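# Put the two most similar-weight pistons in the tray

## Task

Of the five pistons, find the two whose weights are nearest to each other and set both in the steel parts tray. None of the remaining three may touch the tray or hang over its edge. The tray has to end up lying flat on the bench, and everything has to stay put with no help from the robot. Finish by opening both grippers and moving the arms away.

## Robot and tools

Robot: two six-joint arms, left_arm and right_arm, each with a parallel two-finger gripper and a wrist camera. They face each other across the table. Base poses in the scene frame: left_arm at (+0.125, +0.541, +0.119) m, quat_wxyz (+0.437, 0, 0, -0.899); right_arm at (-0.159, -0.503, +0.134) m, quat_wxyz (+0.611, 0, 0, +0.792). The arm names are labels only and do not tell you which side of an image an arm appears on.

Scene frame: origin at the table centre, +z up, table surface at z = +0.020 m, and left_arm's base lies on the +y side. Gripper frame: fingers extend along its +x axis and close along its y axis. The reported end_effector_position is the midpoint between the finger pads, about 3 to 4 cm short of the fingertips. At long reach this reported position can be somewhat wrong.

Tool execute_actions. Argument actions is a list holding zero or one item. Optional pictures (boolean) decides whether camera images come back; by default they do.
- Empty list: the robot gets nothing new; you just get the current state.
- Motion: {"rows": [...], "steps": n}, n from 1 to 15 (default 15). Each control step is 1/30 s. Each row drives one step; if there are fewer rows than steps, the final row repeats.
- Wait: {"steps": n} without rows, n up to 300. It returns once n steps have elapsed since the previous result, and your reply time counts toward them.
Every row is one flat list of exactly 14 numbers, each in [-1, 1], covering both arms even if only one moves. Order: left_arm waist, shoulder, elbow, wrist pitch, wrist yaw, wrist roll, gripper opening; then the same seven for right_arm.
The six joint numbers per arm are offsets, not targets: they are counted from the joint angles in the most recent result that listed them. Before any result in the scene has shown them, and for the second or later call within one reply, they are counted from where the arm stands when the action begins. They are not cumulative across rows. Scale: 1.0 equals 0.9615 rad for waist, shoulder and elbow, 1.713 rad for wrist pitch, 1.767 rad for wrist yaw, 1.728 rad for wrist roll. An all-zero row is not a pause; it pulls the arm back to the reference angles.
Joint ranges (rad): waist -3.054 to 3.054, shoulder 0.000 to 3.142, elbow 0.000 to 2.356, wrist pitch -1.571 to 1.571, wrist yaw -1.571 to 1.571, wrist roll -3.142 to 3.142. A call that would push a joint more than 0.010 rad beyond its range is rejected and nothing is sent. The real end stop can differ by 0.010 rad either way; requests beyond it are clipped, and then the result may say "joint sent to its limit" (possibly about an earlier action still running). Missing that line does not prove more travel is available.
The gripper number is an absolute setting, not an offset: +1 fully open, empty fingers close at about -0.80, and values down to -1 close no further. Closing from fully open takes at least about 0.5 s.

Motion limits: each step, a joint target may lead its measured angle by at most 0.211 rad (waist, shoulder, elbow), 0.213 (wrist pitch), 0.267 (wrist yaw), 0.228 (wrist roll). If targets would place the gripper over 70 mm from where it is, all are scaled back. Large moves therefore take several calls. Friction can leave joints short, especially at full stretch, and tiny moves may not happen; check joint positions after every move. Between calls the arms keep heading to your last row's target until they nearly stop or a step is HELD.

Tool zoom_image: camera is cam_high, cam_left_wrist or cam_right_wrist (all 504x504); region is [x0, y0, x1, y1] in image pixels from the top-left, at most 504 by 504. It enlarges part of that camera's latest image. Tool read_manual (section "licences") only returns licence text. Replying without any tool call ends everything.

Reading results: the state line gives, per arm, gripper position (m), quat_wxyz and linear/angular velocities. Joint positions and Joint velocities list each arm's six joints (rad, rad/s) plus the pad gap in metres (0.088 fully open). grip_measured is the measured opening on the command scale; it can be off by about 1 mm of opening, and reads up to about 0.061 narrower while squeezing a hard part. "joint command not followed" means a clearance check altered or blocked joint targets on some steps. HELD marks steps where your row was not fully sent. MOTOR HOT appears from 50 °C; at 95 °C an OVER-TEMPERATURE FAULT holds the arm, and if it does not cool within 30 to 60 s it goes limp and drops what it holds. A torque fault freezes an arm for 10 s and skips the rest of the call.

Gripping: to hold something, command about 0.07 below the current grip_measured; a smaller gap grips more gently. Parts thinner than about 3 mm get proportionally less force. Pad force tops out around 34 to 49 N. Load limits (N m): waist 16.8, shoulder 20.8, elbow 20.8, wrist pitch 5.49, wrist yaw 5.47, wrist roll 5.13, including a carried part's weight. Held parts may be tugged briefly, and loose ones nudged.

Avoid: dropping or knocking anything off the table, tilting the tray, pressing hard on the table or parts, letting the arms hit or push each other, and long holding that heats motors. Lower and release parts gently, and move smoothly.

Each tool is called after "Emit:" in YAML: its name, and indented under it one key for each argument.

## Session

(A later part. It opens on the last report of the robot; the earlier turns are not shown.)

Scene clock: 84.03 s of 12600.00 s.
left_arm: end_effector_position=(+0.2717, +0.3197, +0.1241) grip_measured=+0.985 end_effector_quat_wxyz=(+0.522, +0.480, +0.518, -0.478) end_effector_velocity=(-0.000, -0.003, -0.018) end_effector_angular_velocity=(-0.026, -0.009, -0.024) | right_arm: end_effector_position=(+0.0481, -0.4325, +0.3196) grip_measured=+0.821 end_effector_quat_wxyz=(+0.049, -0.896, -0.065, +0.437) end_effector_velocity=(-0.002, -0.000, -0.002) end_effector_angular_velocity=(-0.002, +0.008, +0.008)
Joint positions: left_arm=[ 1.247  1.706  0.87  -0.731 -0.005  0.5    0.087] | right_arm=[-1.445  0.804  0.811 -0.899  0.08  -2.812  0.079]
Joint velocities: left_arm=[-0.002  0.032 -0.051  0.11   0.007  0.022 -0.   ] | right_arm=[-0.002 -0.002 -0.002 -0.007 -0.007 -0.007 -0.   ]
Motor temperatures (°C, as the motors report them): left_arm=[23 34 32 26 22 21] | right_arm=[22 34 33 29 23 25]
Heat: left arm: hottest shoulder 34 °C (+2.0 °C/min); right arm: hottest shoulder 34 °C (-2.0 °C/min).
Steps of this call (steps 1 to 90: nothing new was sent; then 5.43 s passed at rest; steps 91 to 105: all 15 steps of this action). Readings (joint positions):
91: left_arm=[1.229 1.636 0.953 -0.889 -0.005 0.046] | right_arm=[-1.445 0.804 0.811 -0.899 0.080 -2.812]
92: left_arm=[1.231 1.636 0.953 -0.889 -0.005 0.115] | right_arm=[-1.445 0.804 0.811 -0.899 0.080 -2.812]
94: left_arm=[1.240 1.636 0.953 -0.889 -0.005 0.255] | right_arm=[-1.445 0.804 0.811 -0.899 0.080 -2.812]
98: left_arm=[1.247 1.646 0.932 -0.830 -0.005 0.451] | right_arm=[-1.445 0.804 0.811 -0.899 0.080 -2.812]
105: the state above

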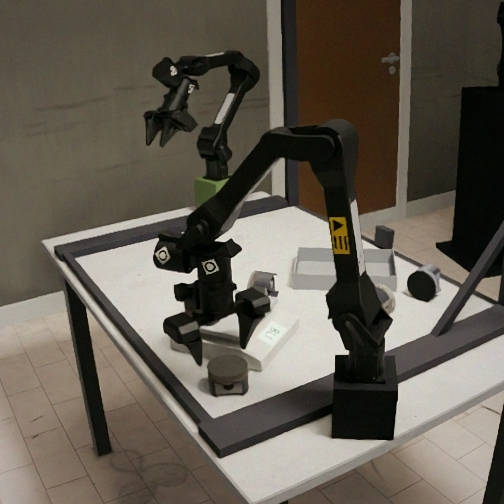

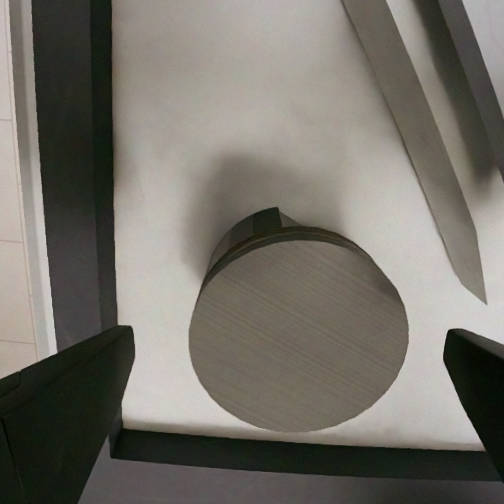

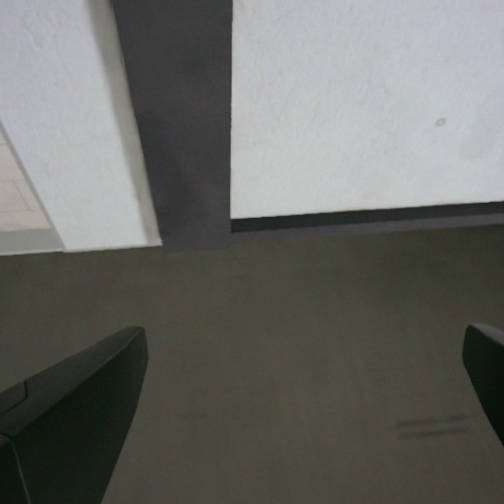

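Emit:
execute_actions:
  actions:
    - {"rows":[[-0.012,0.02,-0.03,0.03,0,0,1,0,0,0,0,0,0,0.82],[-0.012,0.02,-0.03,0.03,0,0,1,0,0,0,0,0,0,0.82],[-0.012,0.02,-0.03,0.03,0,0,1,0,0,0,0,0,0,0.82],[-0.012,0.05,-0.05,0.055,0,0,1,0,0,0,0,0,0,0.82],[-0.012,0.05,-0.05,0.055,0,0,1,0,0,0,0,0,0,0.82],[-0.012,0.08,-0.07,0.08,0,0,1,0,0,0,0,0,0,0.82],[-0.012,0.08,-0.07,0.08,0,0,1,0,0,0,0,0,0,0.82],[-0.012,0.112,-0.088,0.108,0,0,1,0,0,0,0,0,0,0.82]]}
  pictures: false

Emit:
execute_actions:
  actions:
    - {"steps":8}

Scene clock: 91.20 s of 12600.00 s.
left_arm: end_effector_position=(+0.2694, +0.3194, +0.0859) grip_measured=+0.985 end_effector_quat_wxyz=(+0.522, +0.482, +0.513, -0.481) end_effector_velocity=(+0.009, -0.013, -0.001) end_effector_angular_velocity=(-0.060, -0.047, +0.005) | right_arm: end_effector_position=(+0.0481, -0.4325, +0.3196) grip_measured=+0.821 end_effector_quat_wxyz=(+0.049, -0.896, -0.065, +0.437) end_effector_velocity=(-0.003, +0.003, -0.002) end_effector_angular_velocity=(+0.009, +0.012, +0.022)
Joint positions: left_arm=[ 1.239  1.801  0.793 -0.551 -0.005  0.502  0.087] | right_arm=[-1.445  0.804  0.811 -0.899  0.08  -2.812  0.079]
Joint velocities: left_arm=[-0.002  0.002 -0.002  0.081 -0.007 -0.007 -0.   ] | right_arm=[ 0.002 -0.002 -0.002 -0.007 -0.022 -0.007 -0.   ]
Motor temperatures (°C, as the motors report them): left_arm=[23 33 32 26 22 21] | right_arm=[22 34 33 29 23 25]
Heat: left arm: hottest shoulder 33 °C (+1.0 °C/min); right arm: hottest shoulder 34 °C (-1.0 °C/min).
Steps of this call (steps 1 to 30: the robot went on to your last target; steps 31 to 100: nothing new was sent; then 3.33 s passed at rest; steps 101 to 115: all 15 steps of this action). Readings (joint positions):
101: left_arm=[1.247 1.707 0.866 -0.710 -0.005 0.503] | right_arm=[-1.445 0.804 0.811 -0.899 0.080 -2.812]
102: left_arm=[1.245 1.707 0.862 -0.699 -0.005 0.503] | right_arm=[-1.445 0.804 0.811 -0.899 0.080 -2.812]
104: left_arm=[1.242 1.715 0.853 -0.680 -0.005 0.503] | right_arm=[-1.445 0.804 0.811 -0.899 0.080 -2.812]
108: left_arm=[1.239 1.760 0.822 -0.607 -0.005 0.503] | right_arm=[-1.445 0.804 0.811 -0.899 0.080 -2.812]
115: the state above

Scene clock: 91.47 s of 12600.00 s.
left_arm: end_effector_position=(+0.2698, +0.3188, +0.0859) grip_measured=+0.985 end_effector_quat_wxyz=(+0.523, +0.482, +0.512, -0.481) end_effector_velocity=(+0.001, +0.003, +0.001) end_effector_angular_velocity=(+0.014, -0.017, +0.005) | right_arm: end_effector_position=(+0.0481, -0.4325, +0.3196) grip_measured=+0.821 end_effector_quat_wxyz=(+0.049, -0.896, -0.065, +0.437) end_effector_velocity=(-0.001, -0.002, -0.000) end_effector_angular_velocity=(-0.011, -0.001, -0.001)
Joint positions: left_arm=[ 1.239  1.801  0.793 -0.548 -0.005  0.502  0.087] | right_arm=[-1.445  0.804  0.811 -0.899  0.08  -2.812  0.079]
Joint velocities: left_arm=[-0.002 -0.007 -0.002 -0.007 -0.022 -0.007 -0.   ] | right_arm=[-0.002 -0.007 -0.002 -0.007  0.007 -0.007 -0.   ]
Motor temperatures (°C, as the motors report them): left_arm=[23 33 32 26 22 21] | right_arm=[22 34 33 29 23 25]
Heat: left arm: hottest shoulder 33 °C (+1.0 °C/min); right arm: hottest shoulder 34 °C (-1.0 °C/min).
Steps of this call (steps 1 to 8: the robot went on to your last target). Readings (joint positions):
1: left_arm=[1.239 1.801 0.793 -0.549 -0.005 0.502] | right_arm=[-1.445 0.804 0.811 -0.899 0.080 -2.812]
2: left_arm=[1.239 1.801 0.793 -0.548 -0.005 0.502] | right_arm=[-1.445 0.804 0.811 -0.899 0.080 -2.812]
4: left_arm=[1.239 1.801 0.793 -0.548 -0.005 0.502] | right_arm=[-1.445 0.804 0.811 -0.899 0.080 -2.812]
8: the state above

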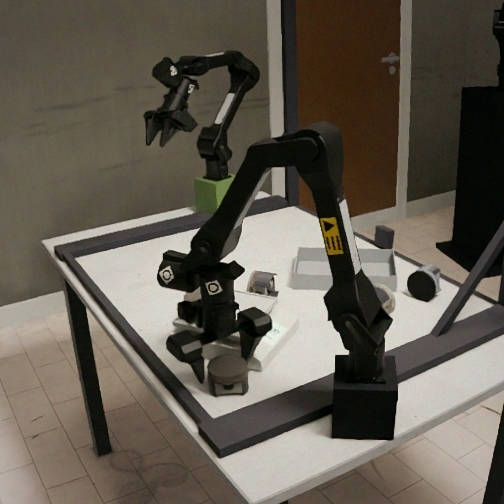

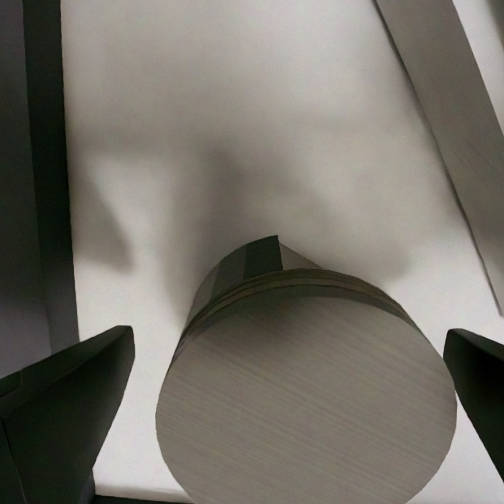

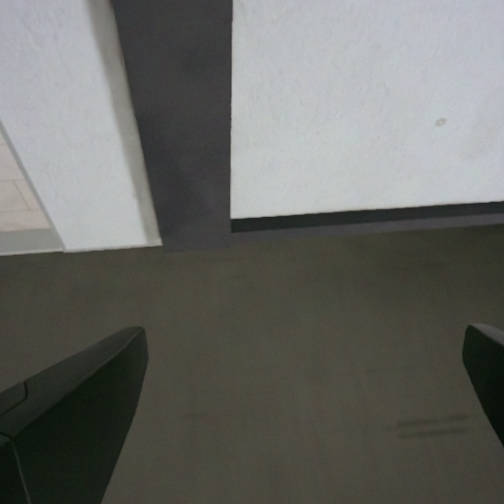

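Emit:
execute_actions:
  actions:
    - {"rows":[[-0.012,0.02,-0.015,0,0,0,1,0,0,0,0,0,0,0.82],[-0.012,0.02,-0.015,0,0,0,1,0,0,0,0,0,0,0.82],[-0.012,0.035,-0.025,0.015,0,0,1,0,0,0,0,0,0,0.82],[-0.012,0.035,-0.025,0.015,0,0,1,0,0,0,0,0,0,0.82],[-0.012,0.035,-0.025,0.015,0,0,1,0,0,0,0,0,0,0.82],[-0.012,0.035,-0.025,0.015,0,0,1,0,0,0,0,0,0,0.82],[-0.012,0.035,-0.025,0.015,0,0,0.8,0,0,0,0,0,0,0.82],[-0.012,0.035,-0.025,0.015,0,0,0.7,0,0,0,0,0,0,0.82],[-0.012,0.035,-0.025,0.015,0,0,0.6,0,0,0,0,0,0,0.82],[-0.012,0.035,-0.025,0.015,0,0,0.5,0,0,0,0,0,0,0.82]]}

Scene clock: 96.83 s of 12600.00 s.
left_arm: end_effector_position=(+0.2659, +0.3212, +0.0781) grip_measured=+0.604 end_effector_quat_wxyz=(+0.517, +0.485, +0.515, -0.482) end_effector_velocity=(+0.001, +0.001, +0.001) end_effector_angular_velocity=(+0.006, -0.005, +0.010) | right_arm: end_effector_position=(+0.0481, -0.4325, +0.3196) grip_measured=+0.821 end_effector_quat_wxyz=(+0.049, -0.896, -0.065, +0.437) end_effector_velocity=(-0.001, -0.002, -0.002) end_effector_angular_velocity=(-0.005, +0.010, -0.013)
Joint positions: left_arm=[ 1.231  1.822  0.777 -0.524 -0.005  0.502  0.069] | right_arm=[-1.445  0.804  0.811 -0.899  0.08  -2.812  0.079]
Joint velocities: left_arm=[ 0.002 -0.002  0.002 -0.007 -0.007 -0.007 -0.   ] | right_arm=[-0.002  0.002 -0.002 -0.007  0.007  0.007 -0.   ]
Motor temperatures (°C, as the motors report them): left_arm=[23 33 32 26 22 21] | right_arm=[22 34 33 29 23 25]
Heat: left arm: hottest shoulder 33 °C (+1.0 °C/min); right arm: hottest shoulder 34 °C (-1.0 °C/min).
Steps of this call (steps 1 to 15: the robot went on to your last target; steps 16 to 90: nothing new was sent; then 1.87 s passed at rest; steps 91 to 105: all 15 steps of this action). Readings (joint positions):
91: left_arm=[1.239 1.802 0.793 -0.548 -0.005 0.502] | right_arm=[-1.445 0.804 0.811 -0.899 0.080 -2.812]
92: left_arm=[1.237 1.803 0.792 -0.548 -0.005 0.502] | right_arm=[-1.445 0.804 0.811 -0.899 0.080 -2.812]
94: left_arm=[1.233 1.810 0.786 -0.535 -0.005 0.502] | right_arm=[-1.445 0.804 0.811 -0.899 0.080 -2.812]
98: left_arm=[1.232 1.822 0.778 -0.528 -0.005 0.502] | right_arm=[-1.445 0.804 0.811 -0.899 0.080 -2.812]
105: the state above

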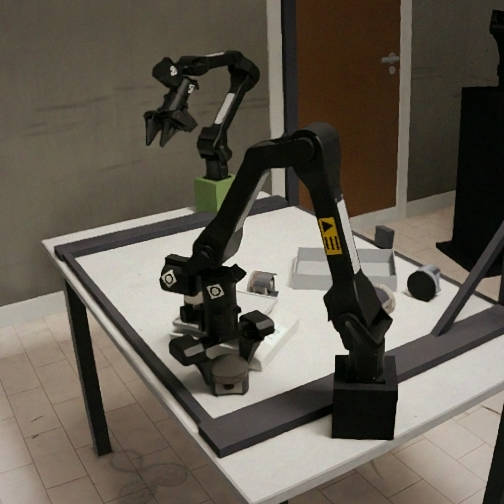

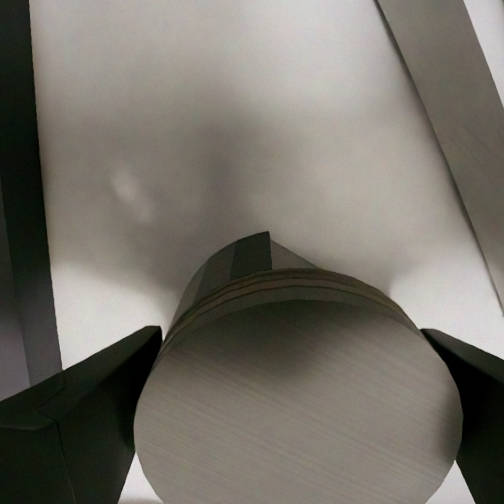

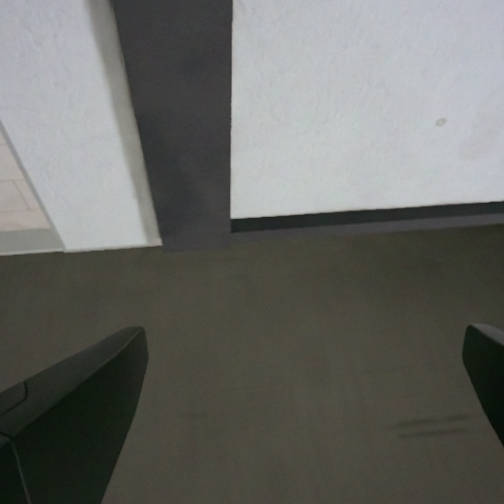

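Emit:
execute_actions:
  actions:
    - {"rows":[[0,-0.04,0.035,-0.04,0,0,0.52,0,0,0,0,0,0,0.82],[0,-0.04,0.035,-0.04,0,0,0.52,0,0,0,0,0,0,0.82],[0,-0.09,0.08,-0.09,0,0,0.52,0,0,0,0,0,0,0.82],[0,-0.09,0.08,-0.09,0,0,0.52,0,0,0,0,0,0,0.82],[0,-0.14,0.13,-0.15,0,0,0.52,0,0,0,0,0,0,0.82],[0,-0.14,0.13,-0.15,0,0,0.52,0,0,0,0,0,0,0.82],[0,-0.19,0.19,-0.21,0,0,0.52,0,0,0,0,0,0,0.82],[0,-0.19,0.19,-0.21,0,0,0.52,0,0,0,0,0,0,0.82],[0,-0.241,0.269,-0.288,0,0,0.52,0,0,0,0,0,0,0.82]]}
  pictures: false

Emit:
execute_actions:
  actions:
    - {"steps":6}
  pictures: false

Emit:
execute_actions:
  actions:
    - {"rows":[[-0.08,0,0,0,0,0,0.52,0,0,0,0,0,0,0.82],[-0.16,0,0,0,0,0,0.52,0,0,0,0,0,0,0.82],[-0.24,0,0,0,0,0,0.52,0,0,0,0,0,0,0.82],[-0.32,0,0,0,0,0,0.52,0,0,0,0,0,0,0.82],[-0.4,0,0,0,0,0,0.52,0,0,0,0,0,0,0.82],[-0.46,0,0,0,0,0,0.52,0,0,0,0,0,0,0.82],[-0.52,0,0,0,0,0,0.52,0,0,0,0,0,0,0.82],[-0.58,0,0,0,0,0,0.52,0,0,0,0,0,0,0.82],[-0.62,0,0,0,0,-0.29,0.52,0,0,0,0,0,0,0.82]]}
  pictures: false

Emit:
execute_actions:
  actions:
    - {"steps":12}

Scene clock: 110.37 s of 12600.00 s.
left_arm: end_effector_position=(+0.2694, +0.3155, +0.1883) grip_measured=+0.604 end_effector_quat_wxyz=(+0.520, +0.485, +0.511, -0.483) end_effector_velocity=(-0.025, +0.040, +0.001) end_effector_angular_velocity=(+0.191, +0.113, +0.005) | right_arm: end_effector_position=(+0.0481, -0.4325, +0.3196) grip_measured=+0.821 end_effector_quat_wxyz=(+0.049, -0.896, -0.065, +0.437) end_effector_velocity=(-0.002, +0.001, -0.001) end_effector_angular_velocity=(-0.009, +0.001, +0.024)
Joint positions: left_arm=[ 1.231  1.593  1.031 -0.998 -0.005  0.502  0.069] | right_arm=[-1.445  0.804  0.811 -0.899  0.08  -2.812  0.079]
Joint velocities: left_arm=[-0.002  0.002  0.007 -0.227 -0.007 -0.007 -0.   ] | right_arm=[ 0.002 -0.007 -0.002 -0.007 -0.007 -0.022  0.   ]
Motor temperatures (°C, as the motors report them): left_arm=[23 32 31 26 22 21] | right_arm=[22 34 33 29 23 25]
Heat: left arm: hottest shoulder 32 °C (-2.0 °C/min); right arm: hottest shoulder 34 °C (-1.0 °C/min).
Steps of this call (steps 1 to 15: the robot went on to your last target; steps 16 to 90: nothing new was sent; then 10.03 s passed at rest; steps 91 to 105: all 15 steps of this action). Readings (joint positions):
91: left_arm=[1.231 1.819 0.782 -0.534 -0.005 0.502] | right_arm=[-1.445 0.804 0.811 -0.899 0.080 -2.812]
92: left_arm=[1.231 1.817 0.787 -0.555 -0.005 0.502] | right_arm=[-1.445 0.804 0.811 -0.899 0.080 -2.812]
94: left_arm=[1.231 1.795 0.809 -0.626 -0.005 0.502] | right_arm=[-1.445 0.804 0.811 -0.899 0.080 -2.812]
98: left_arm=[1.231 1.704 0.898 -0.799 -0.005 0.502] | right_arm=[-1.445 0.804 0.811 -0.899 0.080 -2.812]
105: the state above

Scene clock: 110.57 s of 12600.00 s.
left_arm: end_effector_position=(+0.2675, +0.3186, +0.1883) grip_measured=+0.604 end_effector_quat_wxyz=(+0.514, +0.486, +0.517, -0.482) end_effector_velocity=(+0.001, +0.003, +0.000) end_effector_angular_velocity=(+0.018, -0.015, +0.005) | right_arm: end_effector_position=(+0.0481, -0.4325, +0.3196) grip_measured=+0.821 end_effector_quat_wxyz=(+0.049, -0.896, -0.065, +0.437) end_effector_velocity=(-0.002, -0.000, -0.001) end_effector_angular_velocity=(-0.009, +0.001, +0.019)
Joint positions: left_arm=[ 1.231  1.593  1.031 -1.015 -0.005  0.502  0.069] | right_arm=[-1.445  0.804  0.811 -0.899  0.08  -2.812  0.079]
Joint velocities: left_arm=[-0.002 -0.002 -0.002 -0.007 -0.022 -0.007 -0.   ] | right_arm=[-0.002 -0.007 -0.002 -0.007 -0.007 -0.022 -0.   ]
Motor temperatures (°C, as the motors report them): left_arm=[23 32 31 26 22 21] | right_arm=[22 34 33 29 23 25]
Heat: left arm: hottest shoulder 32 °C (-2.0 °C/min); right arm: hottest shoulder 34 °C (-1.0 °C/min).
Steps of this call (steps 1 to 6: the robot went on to your last target). Readings (joint positions):
1: left_arm=[1.231 1.593 1.031 -1.005 -0.005 0.502] | right_arm=[-1.445 0.804 0.811 -0.899 0.080 -2.812]
2: left_arm=[1.231 1.593 1.031 -1.011 -0.005 0.502] | right_arm=[-1.445 0.804 0.811 -0.899 0.080 -2.812]
4: left_arm=[1.231 1.593 1.031 -1.015 -0.005 0.502] | right_arm=[-1.445 0.804 0.811 -0.899 0.080 -2.812]
6: the state above

Scene clock: 111.07 s of 12600.00 s.
left_arm: end_effector_position=(+0.1178, +0.2766, +0.1883) grip_measured=+0.605 end_effector_quat_wxyz=(+0.472, +0.527, +0.473, -0.525) end_effector_velocity=(+0.020, -0.002, +0.000) end_effector_angular_velocity=(-0.013, -0.142, +0.942) | right_arm: end_effector_position=(+0.0481, -0.4325, +0.3196) grip_measured=+0.821 end_effector_quat_wxyz=(+0.049, -0.896, -0.065, +0.437) end_effector_velocity=(-0.005, -0.001, -0.005) end_effector_angular_velocity=(-0.000, +0.028, -0.004)
Joint positions: left_arm=[ 0.636  1.593  1.031 -1.012 -0.001  0.077  0.069] | right_arm=[-1.445  0.804  0.811 -0.899  0.08  -2.812  0.079]
Joint velocities: left_arm=[-0.002 -0.002 -0.002  0.007 -0.139 -0.945  0.   ] | right_arm=[-0.002 -0.002 -0.007 -0.022 -0.007  0.007 -0.   ]
Motor temperatures (°C, as the motors report them): left_arm=[23 32 31 26 22 21] | right_arm=[22 34 33 29 23 25]
Heat: left arm: hottest shoulder 32 °C (-2.0 °C/min); right arm: hottest shoulder 34 °C (-1.0 °C/min).
Steps of this call (steps 1 to 15: all 15 steps of this action). Readings (joint positions):
1: left_arm=[1.225 1.593 1.031 -1.015 -0.010 0.502] | right_arm=[-1.445 0.804 0.811 -0.899 0.080 -2.812]
2: left_arm=[1.202 1.593 1.031 -1.015 -0.016 0.502] | right_arm=[-1.445 0.804 0.811 -0.899 0.080 -2.812]
4: left_arm=[1.099 1.593 1.031 -1.014 -0.016 0.502] | right_arm=[-1.445 0.804 0.811 -0.899 0.080 -2.812]
8: left_arm=[0.838 1.593 1.031 -1.012 -0.007 0.502] | right_arm=[-1.445 0.804 0.811 -0.899 0.080 -2.812]
15: the state above

Scene clock: 111.47 s of 12600.00 s.
left_arm: end_effector_position=(+0.1181, +0.2765, +0.1883) grip_measured=+0.605 end_effector_quat_wxyz=(+0.492, +0.510, +0.491, -0.507) end_effector_velocity=(+0.000, -0.002, +0.001) end_effector_angular_velocity=(-0.012, -0.007, +0.020) | right_arm: end_effector_position=(+0.0481, -0.4325, +0.3196) grip_measured=+0.821 end_effector_quat_wxyz=(+0.049, -0.896, -0.065, +0.437) end_effector_velocity=(-0.001, +0.000, -0.002) end_effector_angular_velocity=(+0.005, +0.015, -0.004)
Joint positions: left_arm=[ 0.636  1.593  1.031 -1.012 -0.004  0.004  0.069] | right_arm=[-1.445  0.804  0.811 -0.899  0.08  -2.812  0.079]
Joint velocities: left_arm=[-0.002 -0.002  0.002  0.007 -0.007 -0.022 -0.   ] | right_arm=[-0.002  0.002 -0.002 -0.007 -0.007  0.007 -0.   ]
Motor temperatures (°C, as the motors report them): left_arm=[23 32 31 26 22 21] | right_arm=[22 34 33 29 23 25]
Heat: left arm: hottest shoulder 32 °C (-2.0 °C/min); right arm: hottest shoulder 34 °C (-1.0 °C/min).
Steps of this call (steps 1 to 12: the robot went on to your last target). Readings (joint positions):
1: left_arm=[0.636 1.593 1.031 -1.012 -0.004 0.053] | right_arm=[-1.445 0.804 0.811 -0.899 0.080 -2.812]
2: left_arm=[0.636 1.593 1.031 -1.012 -0.004 0.036] | right_arm=[-1.445 0.804 0.811 -0.899 0.080 -2.812]
4: left_arm=[0.636 1.593 1.031 -1.012 -0.004 0.018] | right_arm=[-1.445 0.804 0.811 -0.899 0.080 -2.812]
8: left_arm=[0.636 1.593 1.031 -1.012 -0.004 0.006] | right_arm=[-1.445 0.804 0.811 -0.899 0.080 -2.812]
12: the state above

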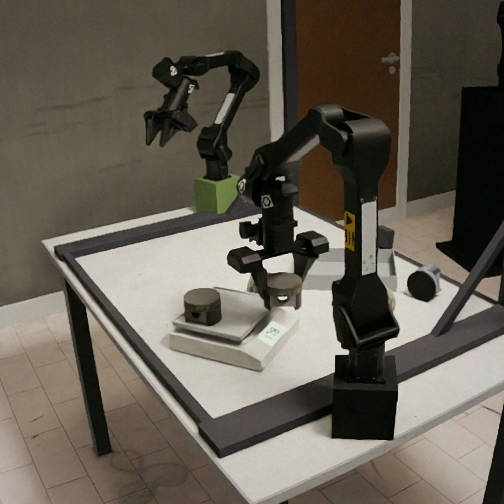

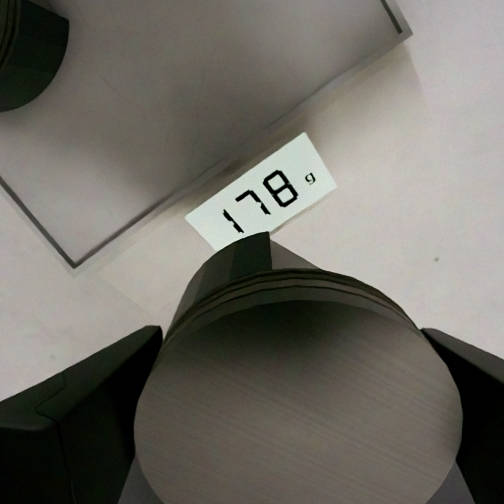

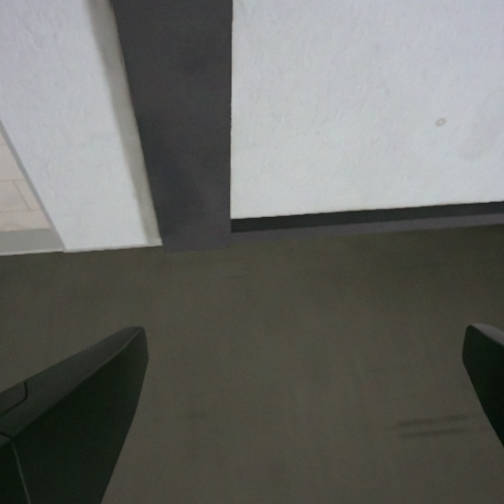

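Emit:
execute_actions:
  actions:
    - {"rows":[[0,0.03,0.06,0,0,0.1,0.52,0,0,0,0,0,0,0.82],[0,0.07,0.12,0,0,0.2,0.52,0,0,0,0,0,0,0.82],[0,0.12,0.18,0,0,0.3,0.52,0,0,0,0,0,0,0.82],[0,0.17,0.24,-0.01,0,0.4,0.52,0,0,0,0,0,0,0.82],[0,0.22,0.3,-0.01,0,0.5,0.52,0,0,0,0,0,0,0.82],[0,0.27,0.36,-0.02,0,0.6,0.52,0,0,0,0,0,0,0.82],[0,0.32,0.41,-0.02,0,0.7,0.52,0,0,0,0,0,0,0.82],[0,0.37,0.46,-0.027,0,0.8,0.52,0,0,0,0,0,0,0.82],[0,0.42,0.5,-0.027,0,0.87,0.52,0,0,0,0,0,0,0.82],[0,0.45,0.53,-0.027,0,0.87,0.52,0,0,0,0,0,0,0.82],[0,0.48,0.53,-0.027,0,0.87,0.52,0,0,0,0,0,0,0.82]]}
  pictures: false

Emit:
execute_actions:
  actions:
    - {"steps":15}

Scene clock: 120.20 s of 12600.00 s.
left_arm: end_effector_position=(+0.1148, +0.1612, +0.1709) grip_measured=+0.605 end_effector_quat_wxyz=(+0.180, +0.685, +0.182, -0.682) end_effector_velocity=(+0.001, +0.045, -0.100) end_effector_angular_velocity=(+0.425, -0.012, -2.076) | right_arm: end_effector_position=(+0.0481, -0.4325, +0.3196) grip_measured=+0.821 end_effector_quat_wxyz=(+0.049, -0.896, -0.065, +0.437) end_effector_velocity=(+0.001, +0.001, +0.002) end_effector_angular_velocity=(-0.004, -0.013, +0.019)
Joint positions: left_arm=[ 0.636  2.035  1.517 -1.056 -0.004  1.023  0.069] | right_arm=[-1.445  0.804  0.811 -0.899  0.08  -2.812  0.079]
Joint velocities: left_arm=[-0.002  0.276 -0.002 -0.139 -0.007  2.073 -0.001] | right_arm=[-0.002 -0.002  0.002  0.007 -0.007 -0.022 -0.   ]
Motor temperatures (°C, as the motors report them): left_arm=[23 32 32 26 22 21] | right_arm=[22 34 33 29 23 25]
Heat: left arm: hottest shoulder 32 °C (-4.0 °C/min); right arm: hottest shoulder 34 °C (-1.0 °C/min).
Steps of this call (steps 1 to 30: the robot went on to your last target; steps 31 to 100: nothing new was sent; then 4.90 s passed at rest; steps 101 to 115: all 15 steps of this action). Readings (joint positions):
101: left_arm=[0.636 1.596 1.038 -1.016 -0.004 0.043] | right_arm=[-1.445 0.804 0.811 -0.899 0.080 -2.812]
102: left_arm=[0.636 1.608 1.056 -1.024 -0.004 0.111] | right_arm=[-1.445 0.804 0.811 -0.899 0.080 -2.812]
104: left_arm=[0.636 1.663 1.133 -1.026 -0.004 0.252] | right_arm=[-1.445 0.804 0.811 -0.899 0.080 -2.812]
108: left_arm=[0.636 1.830 1.355 -1.034 -0.004 0.531] | right_arm=[-1.445 0.804 0.811 -0.899 0.080 -2.812]
115: the state above

Scene clock: 120.70 s of 12600.00 s.
left_arm: end_effector_position=(+0.1147, +0.1583, +0.1700) grip_measured=+0.605 end_effector_quat_wxyz=(+0.013, +0.708, +0.015, -0.706) end_effector_velocity=(-0.002, +0.005, +0.000) end_effector_angular_velocity=(+0.022, +0.007, -0.039) | right_arm: end_effector_position=(+0.0481, -0.4325, +0.3196) grip_measured=+0.821 end_effector_quat_wxyz=(+0.049, -0.896, -0.065, +0.437) end_effector_velocity=(-0.001, +0.000, -0.002) end_effector_angular_velocity=(-0.004, +0.012, +0.008)
Joint positions: left_arm=[ 0.636  2.047  1.53  -1.058 -0.004  1.503  0.069] | right_arm=[-1.445  0.804  0.811 -0.899  0.08  -2.812  0.079]
Joint velocities: left_arm=[-0.002 -0.002 -0.002 -0.022  0.007  0.037 -0.   ] | right_arm=[-0.002  0.002 -0.002 -0.007 -0.007 -0.007 -0.   ]
Motor temperatures (°C, as the motors report them): left_arm=[23 32 32 26 22 21] | right_arm=[22 34 33 29 23 25]
Heat: left arm: hottest shoulder 32 °C (-3.0 °C/min); right arm: hottest shoulder 34 °C (-1.0 °C/min).
Steps of this call (steps 1 to 15: the robot went on to your last target). Readings (joint positions):
1: left_arm=[0.636 2.042 1.517 -1.058 -0.004 1.094] | right_arm=[-1.445 0.804 0.811 -0.899 0.080 -2.812]
2: left_arm=[0.636 2.046 1.517 -1.058 -0.004 1.164] | right_arm=[-1.445 0.804 0.811 -0.899 0.080 -2.812]
4: left_arm=[0.636 2.047 1.521 -1.058 -0.004 1.303] | right_arm=[-1.445 0.804 0.811 -0.899 0.080 -2.812]
8: left_arm=[0.636 2.047 1.530 -1.058 -0.004 1.465] | right_arm=[-1.445 0.804 0.811 -0.899 0.080 -2.812]
15: the state above

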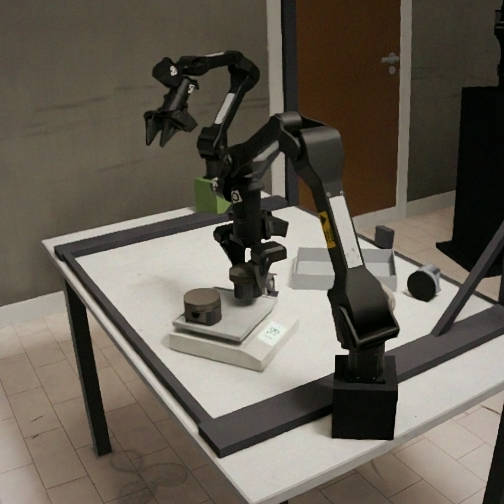

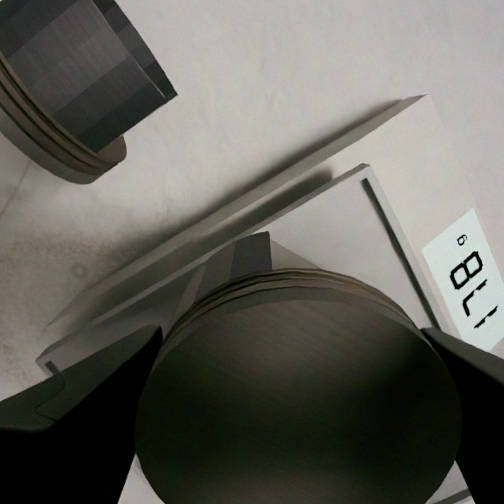

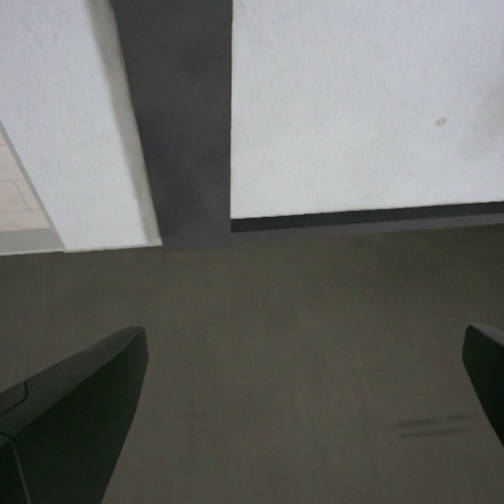

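Emit:
execute_actions:
  actions:
    - {"rows":[[0.025,0,0,0,0,0,0.52,0,0,0,0,0,0,0.82],[0.05,0,-0.02,0.015,0,0,0.52,0,0,0,0,0,0,0.82],[0.05,0,-0.02,0.015,0,0,0.52,0,0,0,0,0,0,0.82],[0.05,0.01,-0.04,0.03,0,0,0.52,0,0,0,0,0,0,0.82],[0.05,0.01,-0.04,0.03,0,0,0.52,0,0,0,0,0,0,0.82],[0.05,0.02,-0.06,0.045,0,0,0.52,0,0,0,0,0,0,0.82],[0.05,0.02,-0.06,0.045,0,0,0.52,0,0,0,0,0,0,0.82],[0.05,0.025,-0.075,0.058,0,0,0.52,0,0,0,0,0,0,0.82],[0.05,0.025,-0.075,0.058,0,0,0.52,0,0,0,0,0,0,0.82],[0.05,0.03,-0.09,0.068,0,0,0.52,0,0,0,0,0,0,0.82]]}
  pictures: false

Emit:
execute_actions:
  actions:
    - {"steps":8}

Scene clock: 125.90 s of 12600.00 s.
left_arm: end_effector_position=(+0.1339, +0.1574, +0.1467) grip_measured=+0.605 end_effector_quat_wxyz=(+0.037, +0.708, +0.025, -0.705) end_effector_velocity=(-0.004, -0.016, -0.001) end_effector_angular_velocity=(-0.076, +0.021, +0.005) | right_arm: end_effector_position=(+0.0481, -0.4325, +0.3196) grip_measured=+0.821 end_effector_quat_wxyz=(+0.049, -0.896, -0.065, +0.437) end_effector_velocity=(+0.001, +0.001, +0.000) end_effector_angular_velocity=(+0.004, -0.006, +0.008)
Joint positions: left_arm=[ 0.686  2.062  1.456 -0.948 -0.004  1.505  0.069] | right_arm=[-1.445  0.804  0.811 -0.899  0.08  -2.812  0.079]
Joint velocities: left_arm=[-0.002 -0.002 -0.007  0.081  0.022 -0.007 -0.   ] | right_arm=[-0.002 -0.002 -0.002  0.007 -0.007 -0.007 -0.   ]
Motor temperatures (°C, as the motors report them): left_arm=[23 32 32 26 22 21] | right_arm=[22 34 34 29 23 25]
Heat: left arm: hottest shoulder 32 °C (-3.0 °C/min); right arm: hottest shoulder 34 °C (-1.0 °C/min).
Steps of this call (steps 1 to 15: the robot went on to your last target; steps 16 to 90: nothing new was sent; then 1.70 s passed at rest; steps 91 to 105: all 15 steps of this action). Readings (joint positions):
91: left_arm=[0.637 2.047 1.530 -1.058 -0.003 1.505] | right_arm=[-1.445 0.804 0.811 -0.899 0.080 -2.812]
92: left_arm=[0.642 2.047 1.529 -1.056 -0.002 1.505] | right_arm=[-1.445 0.804 0.811 -0.899 0.080 -2.812]
94: left_arm=[0.660 2.047 1.521 -1.036 -0.001 1.505] | right_arm=[-1.445 0.804 0.811 -0.899 0.080 -2.812]
98: left_arm=[0.686 2.049 1.489 -0.993 -0.003 1.505] | right_arm=[-1.445 0.804 0.811 -0.899 0.080 -2.812]
105: the state above

Scene clock: 126.17 s of 12600.00 s.
left_arm: end_effector_position=(+0.1338, +0.1571, +0.1465) grip_measured=+0.605 end_effector_quat_wxyz=(+0.037, +0.708, +0.024, -0.705) end_effector_velocity=(+0.000, -0.001, +0.000) end_effector_angular_velocity=(-0.007, -0.008, -0.024) | right_arm: end_effector_position=(+0.0481, -0.4325, +0.3196) grip_measured=+0.821 end_effector_quat_wxyz=(+0.049, -0.896, -0.065, +0.437) end_effector_velocity=(+0.001, -0.001, -0.002) end_effector_angular_velocity=(-0.011, -0.001, -0.001)
Joint positions: left_arm=[ 0.686  2.062  1.455 -0.945 -0.004  1.505  0.069] | right_arm=[-1.445  0.804  0.811 -0.899  0.08  -2.812  0.079]
Joint velocities: left_arm=[-0.002 -0.002 -0.002  0.007 -0.007  0.022 -0.   ] | right_arm=[-0.002  0.002 -0.007  0.007  0.007 -0.007 -0.   ]
Motor temperatures (°C, as the motors report them): left_arm=[23 32 32 26 22 21] | right_arm=[22 34 34 29 23 25]
Heat: left arm: hottest shoulder 32 °C (-3.0 °C/min); right arm: hottest shoulder 34 °C (-1.0 °C/min).
Steps of this call (steps 1 to 8: the robot went on to your last target). Readings (joint positions):
1: left_arm=[0.686 2.062 1.455 -0.946 -0.004 1.505] | right_arm=[-1.445 0.804 0.811 -0.899 0.080 -2.812]
2: left_arm=[0.686 2.062 1.455 -0.945 -0.004 1.505] | right_arm=[-1.445 0.804 0.811 -0.899 0.080 -2.812]
4: left_arm=[0.686 2.062 1.455 -0.945 -0.004 1.505] | right_arm=[-1.445 0.804 0.811 -0.899 0.080 -2.812]
8: the state above

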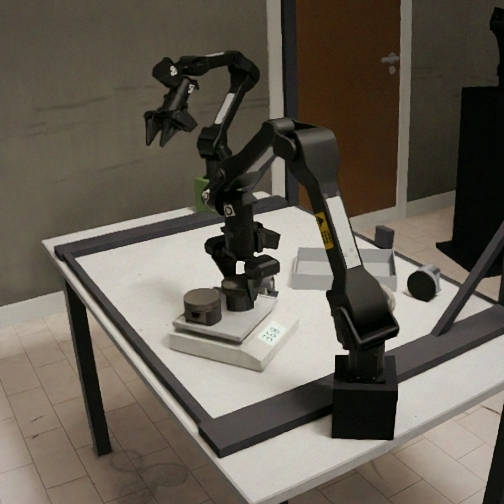

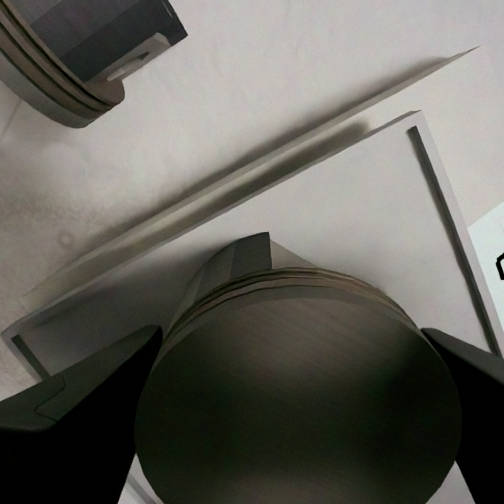

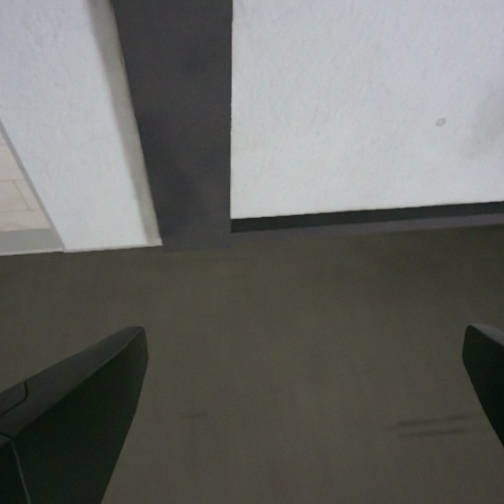

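Display changed: contact. Release.

Emit:
execute_actions:
  actions:
    - {"rows":[[0,0,0,0,0,0,0.85,0,0,0,0,0,0,0.82]]}
  pictures: false

Emit:
execute_actions:
  actions:
    - {"steps":45}

Emit:
zoom_image:
  camera: "cam_high"
  region: [230,300,310,360]

Scene clock: 130.27 s of 12600.00 s.
left_arm: end_effector_position=(+0.1338, +0.1572, +0.1464) grip_measured=+0.846 end_effector_quat_wxyz=(+0.037, +0.708, +0.024, -0.705) end_effector_velocity=(-0.000, +0.009, -0.002) end_effector_angular_velocity=(+0.042, -0.007, -0.010) | right_arm: end_effector_position=(+0.0481, -0.4325, +0.3196) grip_measured=+0.821 end_effector_quat_wxyz=(+0.049, -0.896, -0.065, +0.437) end_effector_velocity=(-0.002, -0.000, -0.002) end_effector_angular_velocity=(-0.002, +0.008, +0.008)
Joint positions: left_arm=[ 0.686  2.062  1.454 -0.945 -0.004  1.505  0.08 ] | right_arm=[-1.445  0.804  0.811 -0.899  0.08  -2.812  0.079]
Joint velocities: left_arm=[-0.002  0.002 -0.002 -0.037 -0.007  0.007  0.001] | right_arm=[-0.002 -0.002 -0.002 -0.007 -0.007 -0.007 -0.   ]
Motor temperatures (°C, as the motors report them): left_arm=[23 32 32 26 22 21] | right_arm=[22 34 34 29 23 25]
Heat: left arm: hottest shoulder 32 °C (-3.0 °C/min); right arm: hottest shoulder 34 °C (+0.0 °C/min).
Steps of this call (steps 1 to 15: the robot went on to your last target; steps 16 to 90: nothing new was sent; then 0.60 s passed at rest; steps 91 to 105: all 15 steps of this action). Readings (joint positions):
91: left_arm=[0.686 2.062 1.454 -0.945 -0.004 1.505] | right_arm=[-1.445 0.804 0.811 -0.899 0.080 -2.812]
92: left_arm=[0.686 2.062 1.454 -0.945 -0.004 1.505] | right_arm=[-1.445 0.804 0.811 -0.899 0.080 -2.812]
94: left_arm=[0.686 2.062 1.454 -0.945 -0.004 1.505] | right_arm=[-1.445 0.804 0.811 -0.899 0.080 -2.812]
98: left_arm=[0.686 2.062 1.454 -0.945 -0.004 1.505] | right_arm=[-1.445 0.804 0.811 -0.899 0.080 -2.812]
105: the state above

Scene clock: 131.77 s of 12600.00 s.
left_arm: end_effector_position=(+0.1338, +0.1572, +0.1464) grip_measured=+0.847 end_effector_quat_wxyz=(+0.037, +0.708, +0.024, -0.705) end_effector_velocity=(+0.002, -0.001, +0.000) end_effector_angular_velocity=(-0.007, -0.007, +0.025) | right_arm: end_effector_position=(+0.0481, -0.4325, +0.3196) grip_measured=+0.821 end_effector_quat_wxyz=(+0.049, -0.896, -0.065, +0.437) end_effector_velocity=(-0.001, -0.001, -0.002) end_effector_angular_velocity=(-0.002, +0.008, +0.003)
Joint positions: left_arm=[ 0.686  2.062  1.454 -0.945 -0.004  1.505  0.081] | right_arm=[-1.445  0.804  0.811 -0.899  0.08  -2.812  0.079]
Joint velocities: left_arm=[ 0.002 -0.002 -0.002  0.007 -0.007 -0.022  0.   ] | right_arm=[-0.007 -0.002 -0.002 -0.007 -0.007 -0.007  0.   ]
Motor temperatures (°C, as the motors report them): left_arm=[23 33 32 26 22 21] | right_arm=[22 34 34 30 23 25]
Heat: left arm: hottest shoulder 33 °C (-2.0 °C/min); right arm: hottest shoulder 34 °C (+0.0 °C/min).
Steps of this call (steps 1 to 15: the robot went on to your last target; steps 16 to 45: nothing new was sent). Readings (joint positions):
1: left_arm=[0.686 2.062 1.454 -0.945 -0.004 1.505] | right_arm=[-1.445 0.804 0.811 -0.899 0.080 -2.812]
2: left_arm=[0.686 2.062 1.454 -0.945 -0.004 1.505] | right_arm=[-1.445 0.804 0.811 -0.899 0.080 -2.812]
4: left_arm=[0.686 2.062 1.454 -0.945 -0.004 1.505] | right_arm=[-1.445 0.804 0.811 -0.899 0.080 -2.812]
8: left_arm=[0.686 2.062 1.454 -0.945 -0.004 1.505] | right_arm=[-1.445 0.804 0.811 -0.899 0.080 -2.812]
45: the state above
All arms were judged still, so your last target was given up. Only a new action makes them travel on or press farther. Fingers that are still opening or closing keep moving.

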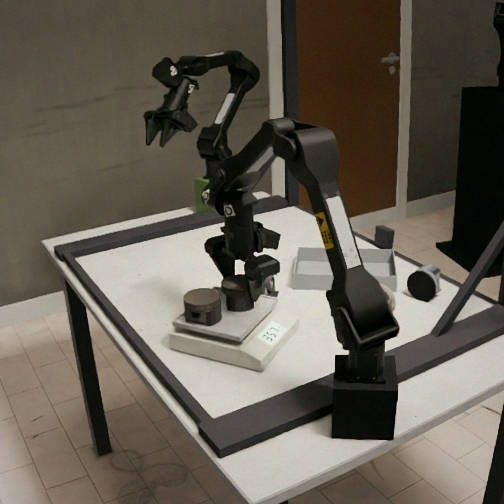

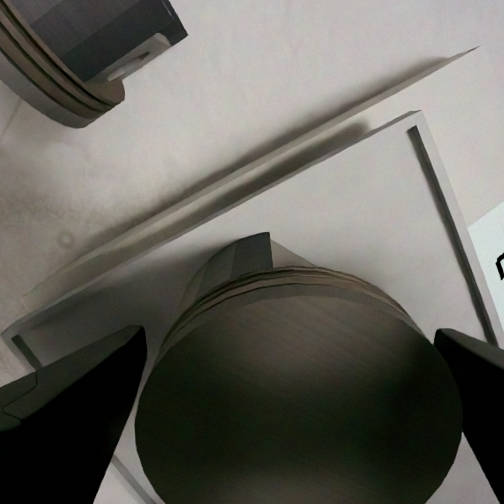

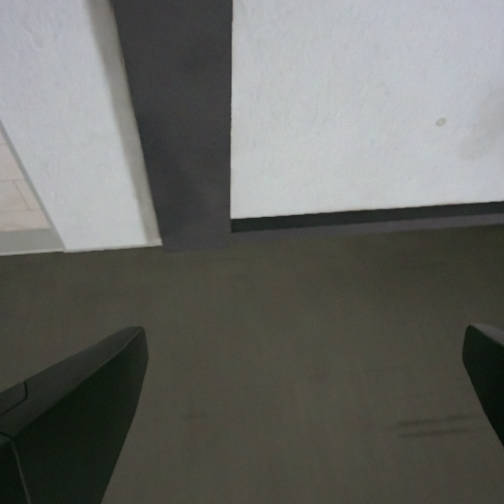

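Region (230, 300, 310, 360) of cam_high's 504x504 image, scaled by 6.300, with more detail than that image has; it fills the top 378 rows of this view, and the rest is white.

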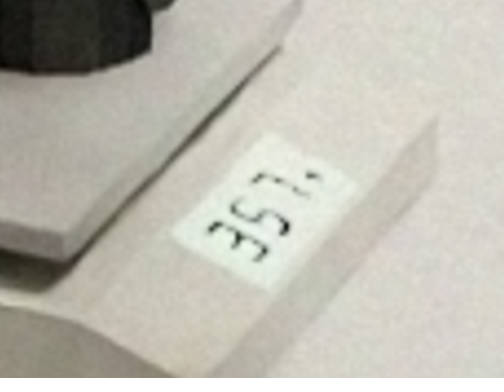

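Emit:
execute_actions:
  actions:
    - {"rows":[[0,-0.01,0.04,-0.03,0,0,0.9,0,0,0,0,0,0,0.82],[0,-0.01,0.04,-0.03,0,0,0.9,0,0,0,0,0,0,0.82],[0,-0.02,0.08,-0.06,0,0,0.9,0,0,0,0,0,0,0.82],[0,-0.02,0.08,-0.06,0,0,0.9,0,0,0,0,0,0,0.82],[0,-0.03,0.12,-0.09,0,0,0.9,0,0,0,0,0,0,0.82],[0,-0.03,0.12,-0.09,0,0,0.9,0,0,0,0,0,0,0.82],[0,-0.04,0.16,-0.118,0,0,0.9,0,0,0,0,0,0,0.82],[0,-0.04,0.16,-0.118,0,0,0.9,0,0,0,0,0,0,0.82],[0,-0.04,0.16,-0.118,0,0,0.9,0,0,0,0,0,0,0.82],[0,-0.04,0.16,-0.118,0,0,0.9,0,0,0,0,0,0,0.82],[0,-0.04,0.16,-0.118,0,-0.1,0.9,0,0,0,0,0,0,0.82],[0,-0.12,0.08,-0.06,0,-0.3,0.9,0,0,0,0,0,0,0.82],[0,-0.2,-0.02,0,0,-0.5,0.9,0,0,0,0,0,0,0.82],[0,-0.28,-0.13,0.06,0,-0.7,0.9,0,0,0,0,0,0,0.82],[0,-0.329,-0.277,0.135,0,-0.87,0.9,0,0,0,0,0,0,0.82]]}
  pictures: false

Emit:
execute_actions:
  actions:
    - {"steps":25}

Scene clock: 150.30 s of 12600.00 s.
left_arm: end_effector_position=(+0.1339, +0.1531, +0.2025) grip_measured=+0.897 end_effector_quat_wxyz=(+0.203, +0.680, +0.081, -0.700) end_effector_velocity=(+0.002, +0.129, +0.114) end_effector_angular_velocity=(-1.380, +0.300, +2.060) | right_arm: end_effector_position=(+0.0481, -0.4325, +0.3196) grip_measured=+0.821 end_effector_quat_wxyz=(+0.049, -0.896, -0.065, +0.437) end_effector_velocity=(+0.001, +0.001, +0.002) end_effector_angular_velocity=(+0.005, -0.010, +0.008)
Joint positions: left_arm=[ 0.686  1.894  1.432 -0.934 -0.004  1.185  0.083] | right_arm=[-1.445  0.804  0.811 -0.899  0.08  -2.812  0.079]
Joint velocities: left_arm=[-0.002 -1.619 -1.917  1.663 -0.037 -2.088 -0.   ] | right_arm=[-0.002 -0.002  0.002  0.007 -0.007 -0.007  0.   ]
Motor temperatures (°C, as the motors report them): left_arm=[23 35 33 26 22 21] | right_arm=[22 34 34 30 23 25]
Heat: left arm: hottest shoulder 35 °C (+2.0 °C/min); right arm: hottest shoulder 34 °C (+0.0 °C/min).
Steps of this call (steps 1 to 90: nothing new was sent; then 15.03 s passed at rest; steps 91 to 105: all 15 steps of this action). Readings (joint positions):
91: left_arm=[0.686 2.062 1.459 -0.954 -0.004 1.505] | right_arm=[-1.445 0.804 0.811 -0.899 0.080 -2.812]
92: left_arm=[0.686 2.062 1.466 -0.969 -0.004 1.505] | right_arm=[-1.445 0.804 0.811 -0.899 0.080 -2.812]
94: left_arm=[0.686 2.062 1.491 -1.011 -0.004 1.505] | right_arm=[-1.445 0.804 0.811 -0.899 0.080 -2.812]
98: left_arm=[0.686 2.051 1.564 -1.103 -0.004 1.505] | right_arm=[-1.445 0.804 0.811 -0.899 0.080 -2.812]
105: the state above

Scene clock: 151.13 s of 12600.00 s.
left_arm: end_effector_position=(+0.1335, +0.1685, +0.1966) grip_measured=+0.897 end_effector_quat_wxyz=(+0.576, +0.417, +0.420, -0.564) end_effector_velocity=(+0.002, +0.002, -0.002) end_effector_angular_velocity=(+0.012, -0.014, +0.025) | right_arm: end_effector_position=(+0.0481, -0.4325, +0.3196) grip_measured=+0.821 end_effector_quat_wxyz=(+0.049, -0.896, -0.065, +0.437) end_effector_velocity=(-0.002, +0.001, -0.002) end_effector_angular_velocity=(-0.002, +0.008, +0.013)
Joint positions: left_arm=[ 0.686  1.75   1.199 -0.715 -0.004  0.006  0.083] | right_arm=[-1.445  0.804  0.811 -0.899  0.08  -2.812  0.079]
Joint velocities: left_arm=[-0.002  0.002 -0.002 -0.007 -0.022 -0.022  0.   ] | right_arm=[ 0.002 -0.002 -0.002 -0.007 -0.007 -0.007 -0.   ]
Motor temperatures (°C, as the motors report them): left_arm=[23 35 33 26 22 21] | right_arm=[22 34 34 30 23 25]
Heat: left arm: hottest shoulder 35 °C (+2.0 °C/min); right arm: hottest shoulder 34 °C (+0.0 °C/min).
Steps of this call (steps 1 to 25: the robot went on to your last target). Readings (joint positions):
1: left_arm=[0.686 1.845 1.369 -0.873 -0.004 1.115] | right_arm=[-1.445 0.804 0.811 -0.899 0.080 -2.812]
2: left_arm=[0.686 1.803 1.316 -0.819 -0.004 1.044] | right_arm=[-1.445 0.804 0.811 -0.899 0.080 -2.812]
4: left_arm=[0.686 1.757 1.255 -0.762 -0.004 0.904] | right_arm=[-1.445 0.804 0.811 -0.899 0.080 -2.812]
8: left_arm=[0.686 1.750 1.206 -0.728 -0.004 0.626] | right_arm=[-1.445 0.804 0.811 -0.899 0.080 -2.812]
25: the state above

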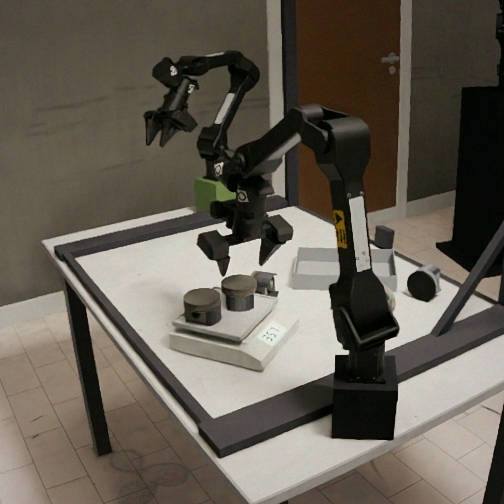

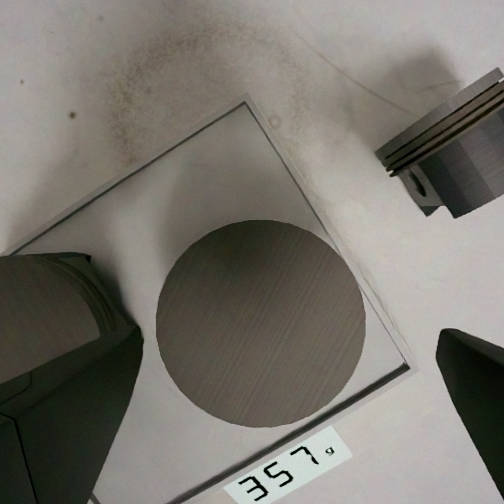

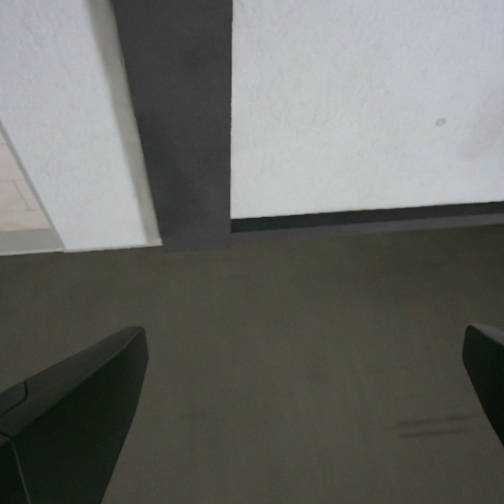

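Emit:
execute_actions:
  actions:
    - {"rows":[[0.022,0,0,0,0,0,0.82,0,0,0,0,0,0,0.82],[0.022,0.02,-0.02,0.02,0,0,0.82,0,0,0,0,0,0,0.82],[0.022,0.02,-0.02,0.02,0,0,0.82,0,0,0,0,0,0,0.82],[0.022,0.04,-0.04,0.035,0,0,0.82,0,0,0,0,0,0,0.82],[0.022,0.04,-0.04,0.035,0,0,0.82,0,0,0,0,0,0,0.82],[0.022,0.055,-0.055,0.048,0,0,0.82,0,0,0,0,0,0,0.82]]}

Scene clock: 160.97 s of 12600.00 s.
left_arm: end_effector_position=(+0.1406, +0.1665, +0.1741) grip_measured=+0.823 end_effector_quat_wxyz=(+0.580, +0.413, +0.426, -0.557) end_effector_velocity=(+0.001, -0.004, +0.002) end_effector_angular_velocity=(-0.021, -0.020, +0.006) | right_arm: end_effector_position=(+0.0481, -0.4325, +0.3196) grip_measured=+0.821 end_effector_quat_wxyz=(+0.049, -0.896, -0.065, +0.437) end_effector_velocity=(-0.002, -0.000, -0.002) end_effector_angular_velocity=(-0.011, +0.005, +0.019)
Joint positions: left_arm=[ 0.705  1.791  1.155 -0.635 -0.004  0.004  0.079] | right_arm=[-1.445  0.804  0.811 -0.899  0.08  -2.812  0.079]
Joint velocities: left_arm=[-0.007 -0.002 -0.002  0.022 -0.022 -0.007 -0.   ] | right_arm=[-0.002 -0.002 -0.002 -0.007 -0.007 -0.022  0.   ]
Motor temperatures (°C, as the motors report them): left_arm=[23 35 33 26 22 21] | right_arm=[22 33 34 30 23 25]
Heat: left arm: hottest shoulder 35 °C (+3.0 °C/min); right arm: hottest elbow 34 °C (+0.0 °C/min).
Steps of this call (steps 1 to 30: the robot went on to your last target; steps 31 to 100: nothing new was sent; then 6.00 s passed at rest; steps 101 to 115: all 15 steps of this action). Readings (joint positions):
101: left_arm=[0.687 1.750 1.199 -0.715 -0.004 0.003] | right_arm=[-1.445 0.804 0.811 -0.899 0.080 -2.812]
102: left_arm=[0.690 1.750 1.197 -0.709 -0.004 0.003] | right_arm=[-1.445 0.804 0.811 -0.899 0.080 -2.812]
104: left_arm=[0.698 1.754 1.191 -0.686 -0.004 0.003] | right_arm=[-1.445 0.804 0.811 -0.899 0.080 -2.812]
108: left_arm=[0.705 1.776 1.168 -0.648 -0.004 0.003] | right_arm=[-1.445 0.804 0.811 -0.899 0.080 -2.812]
115: the state above

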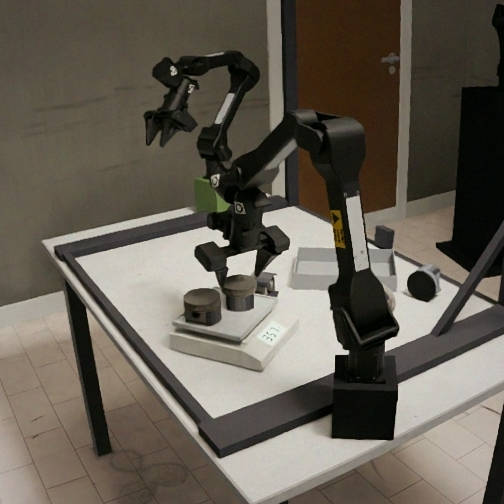

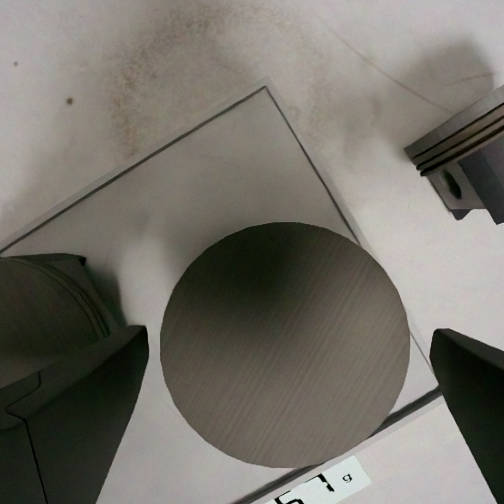

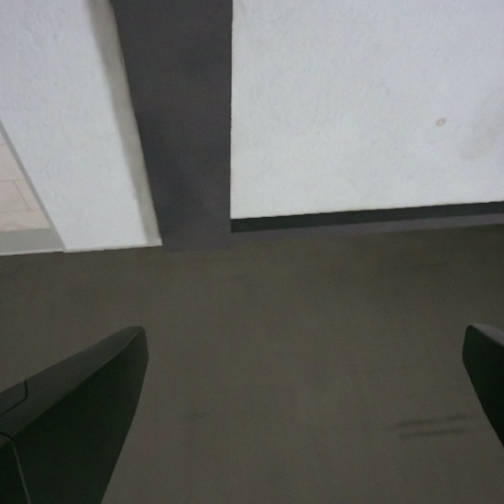

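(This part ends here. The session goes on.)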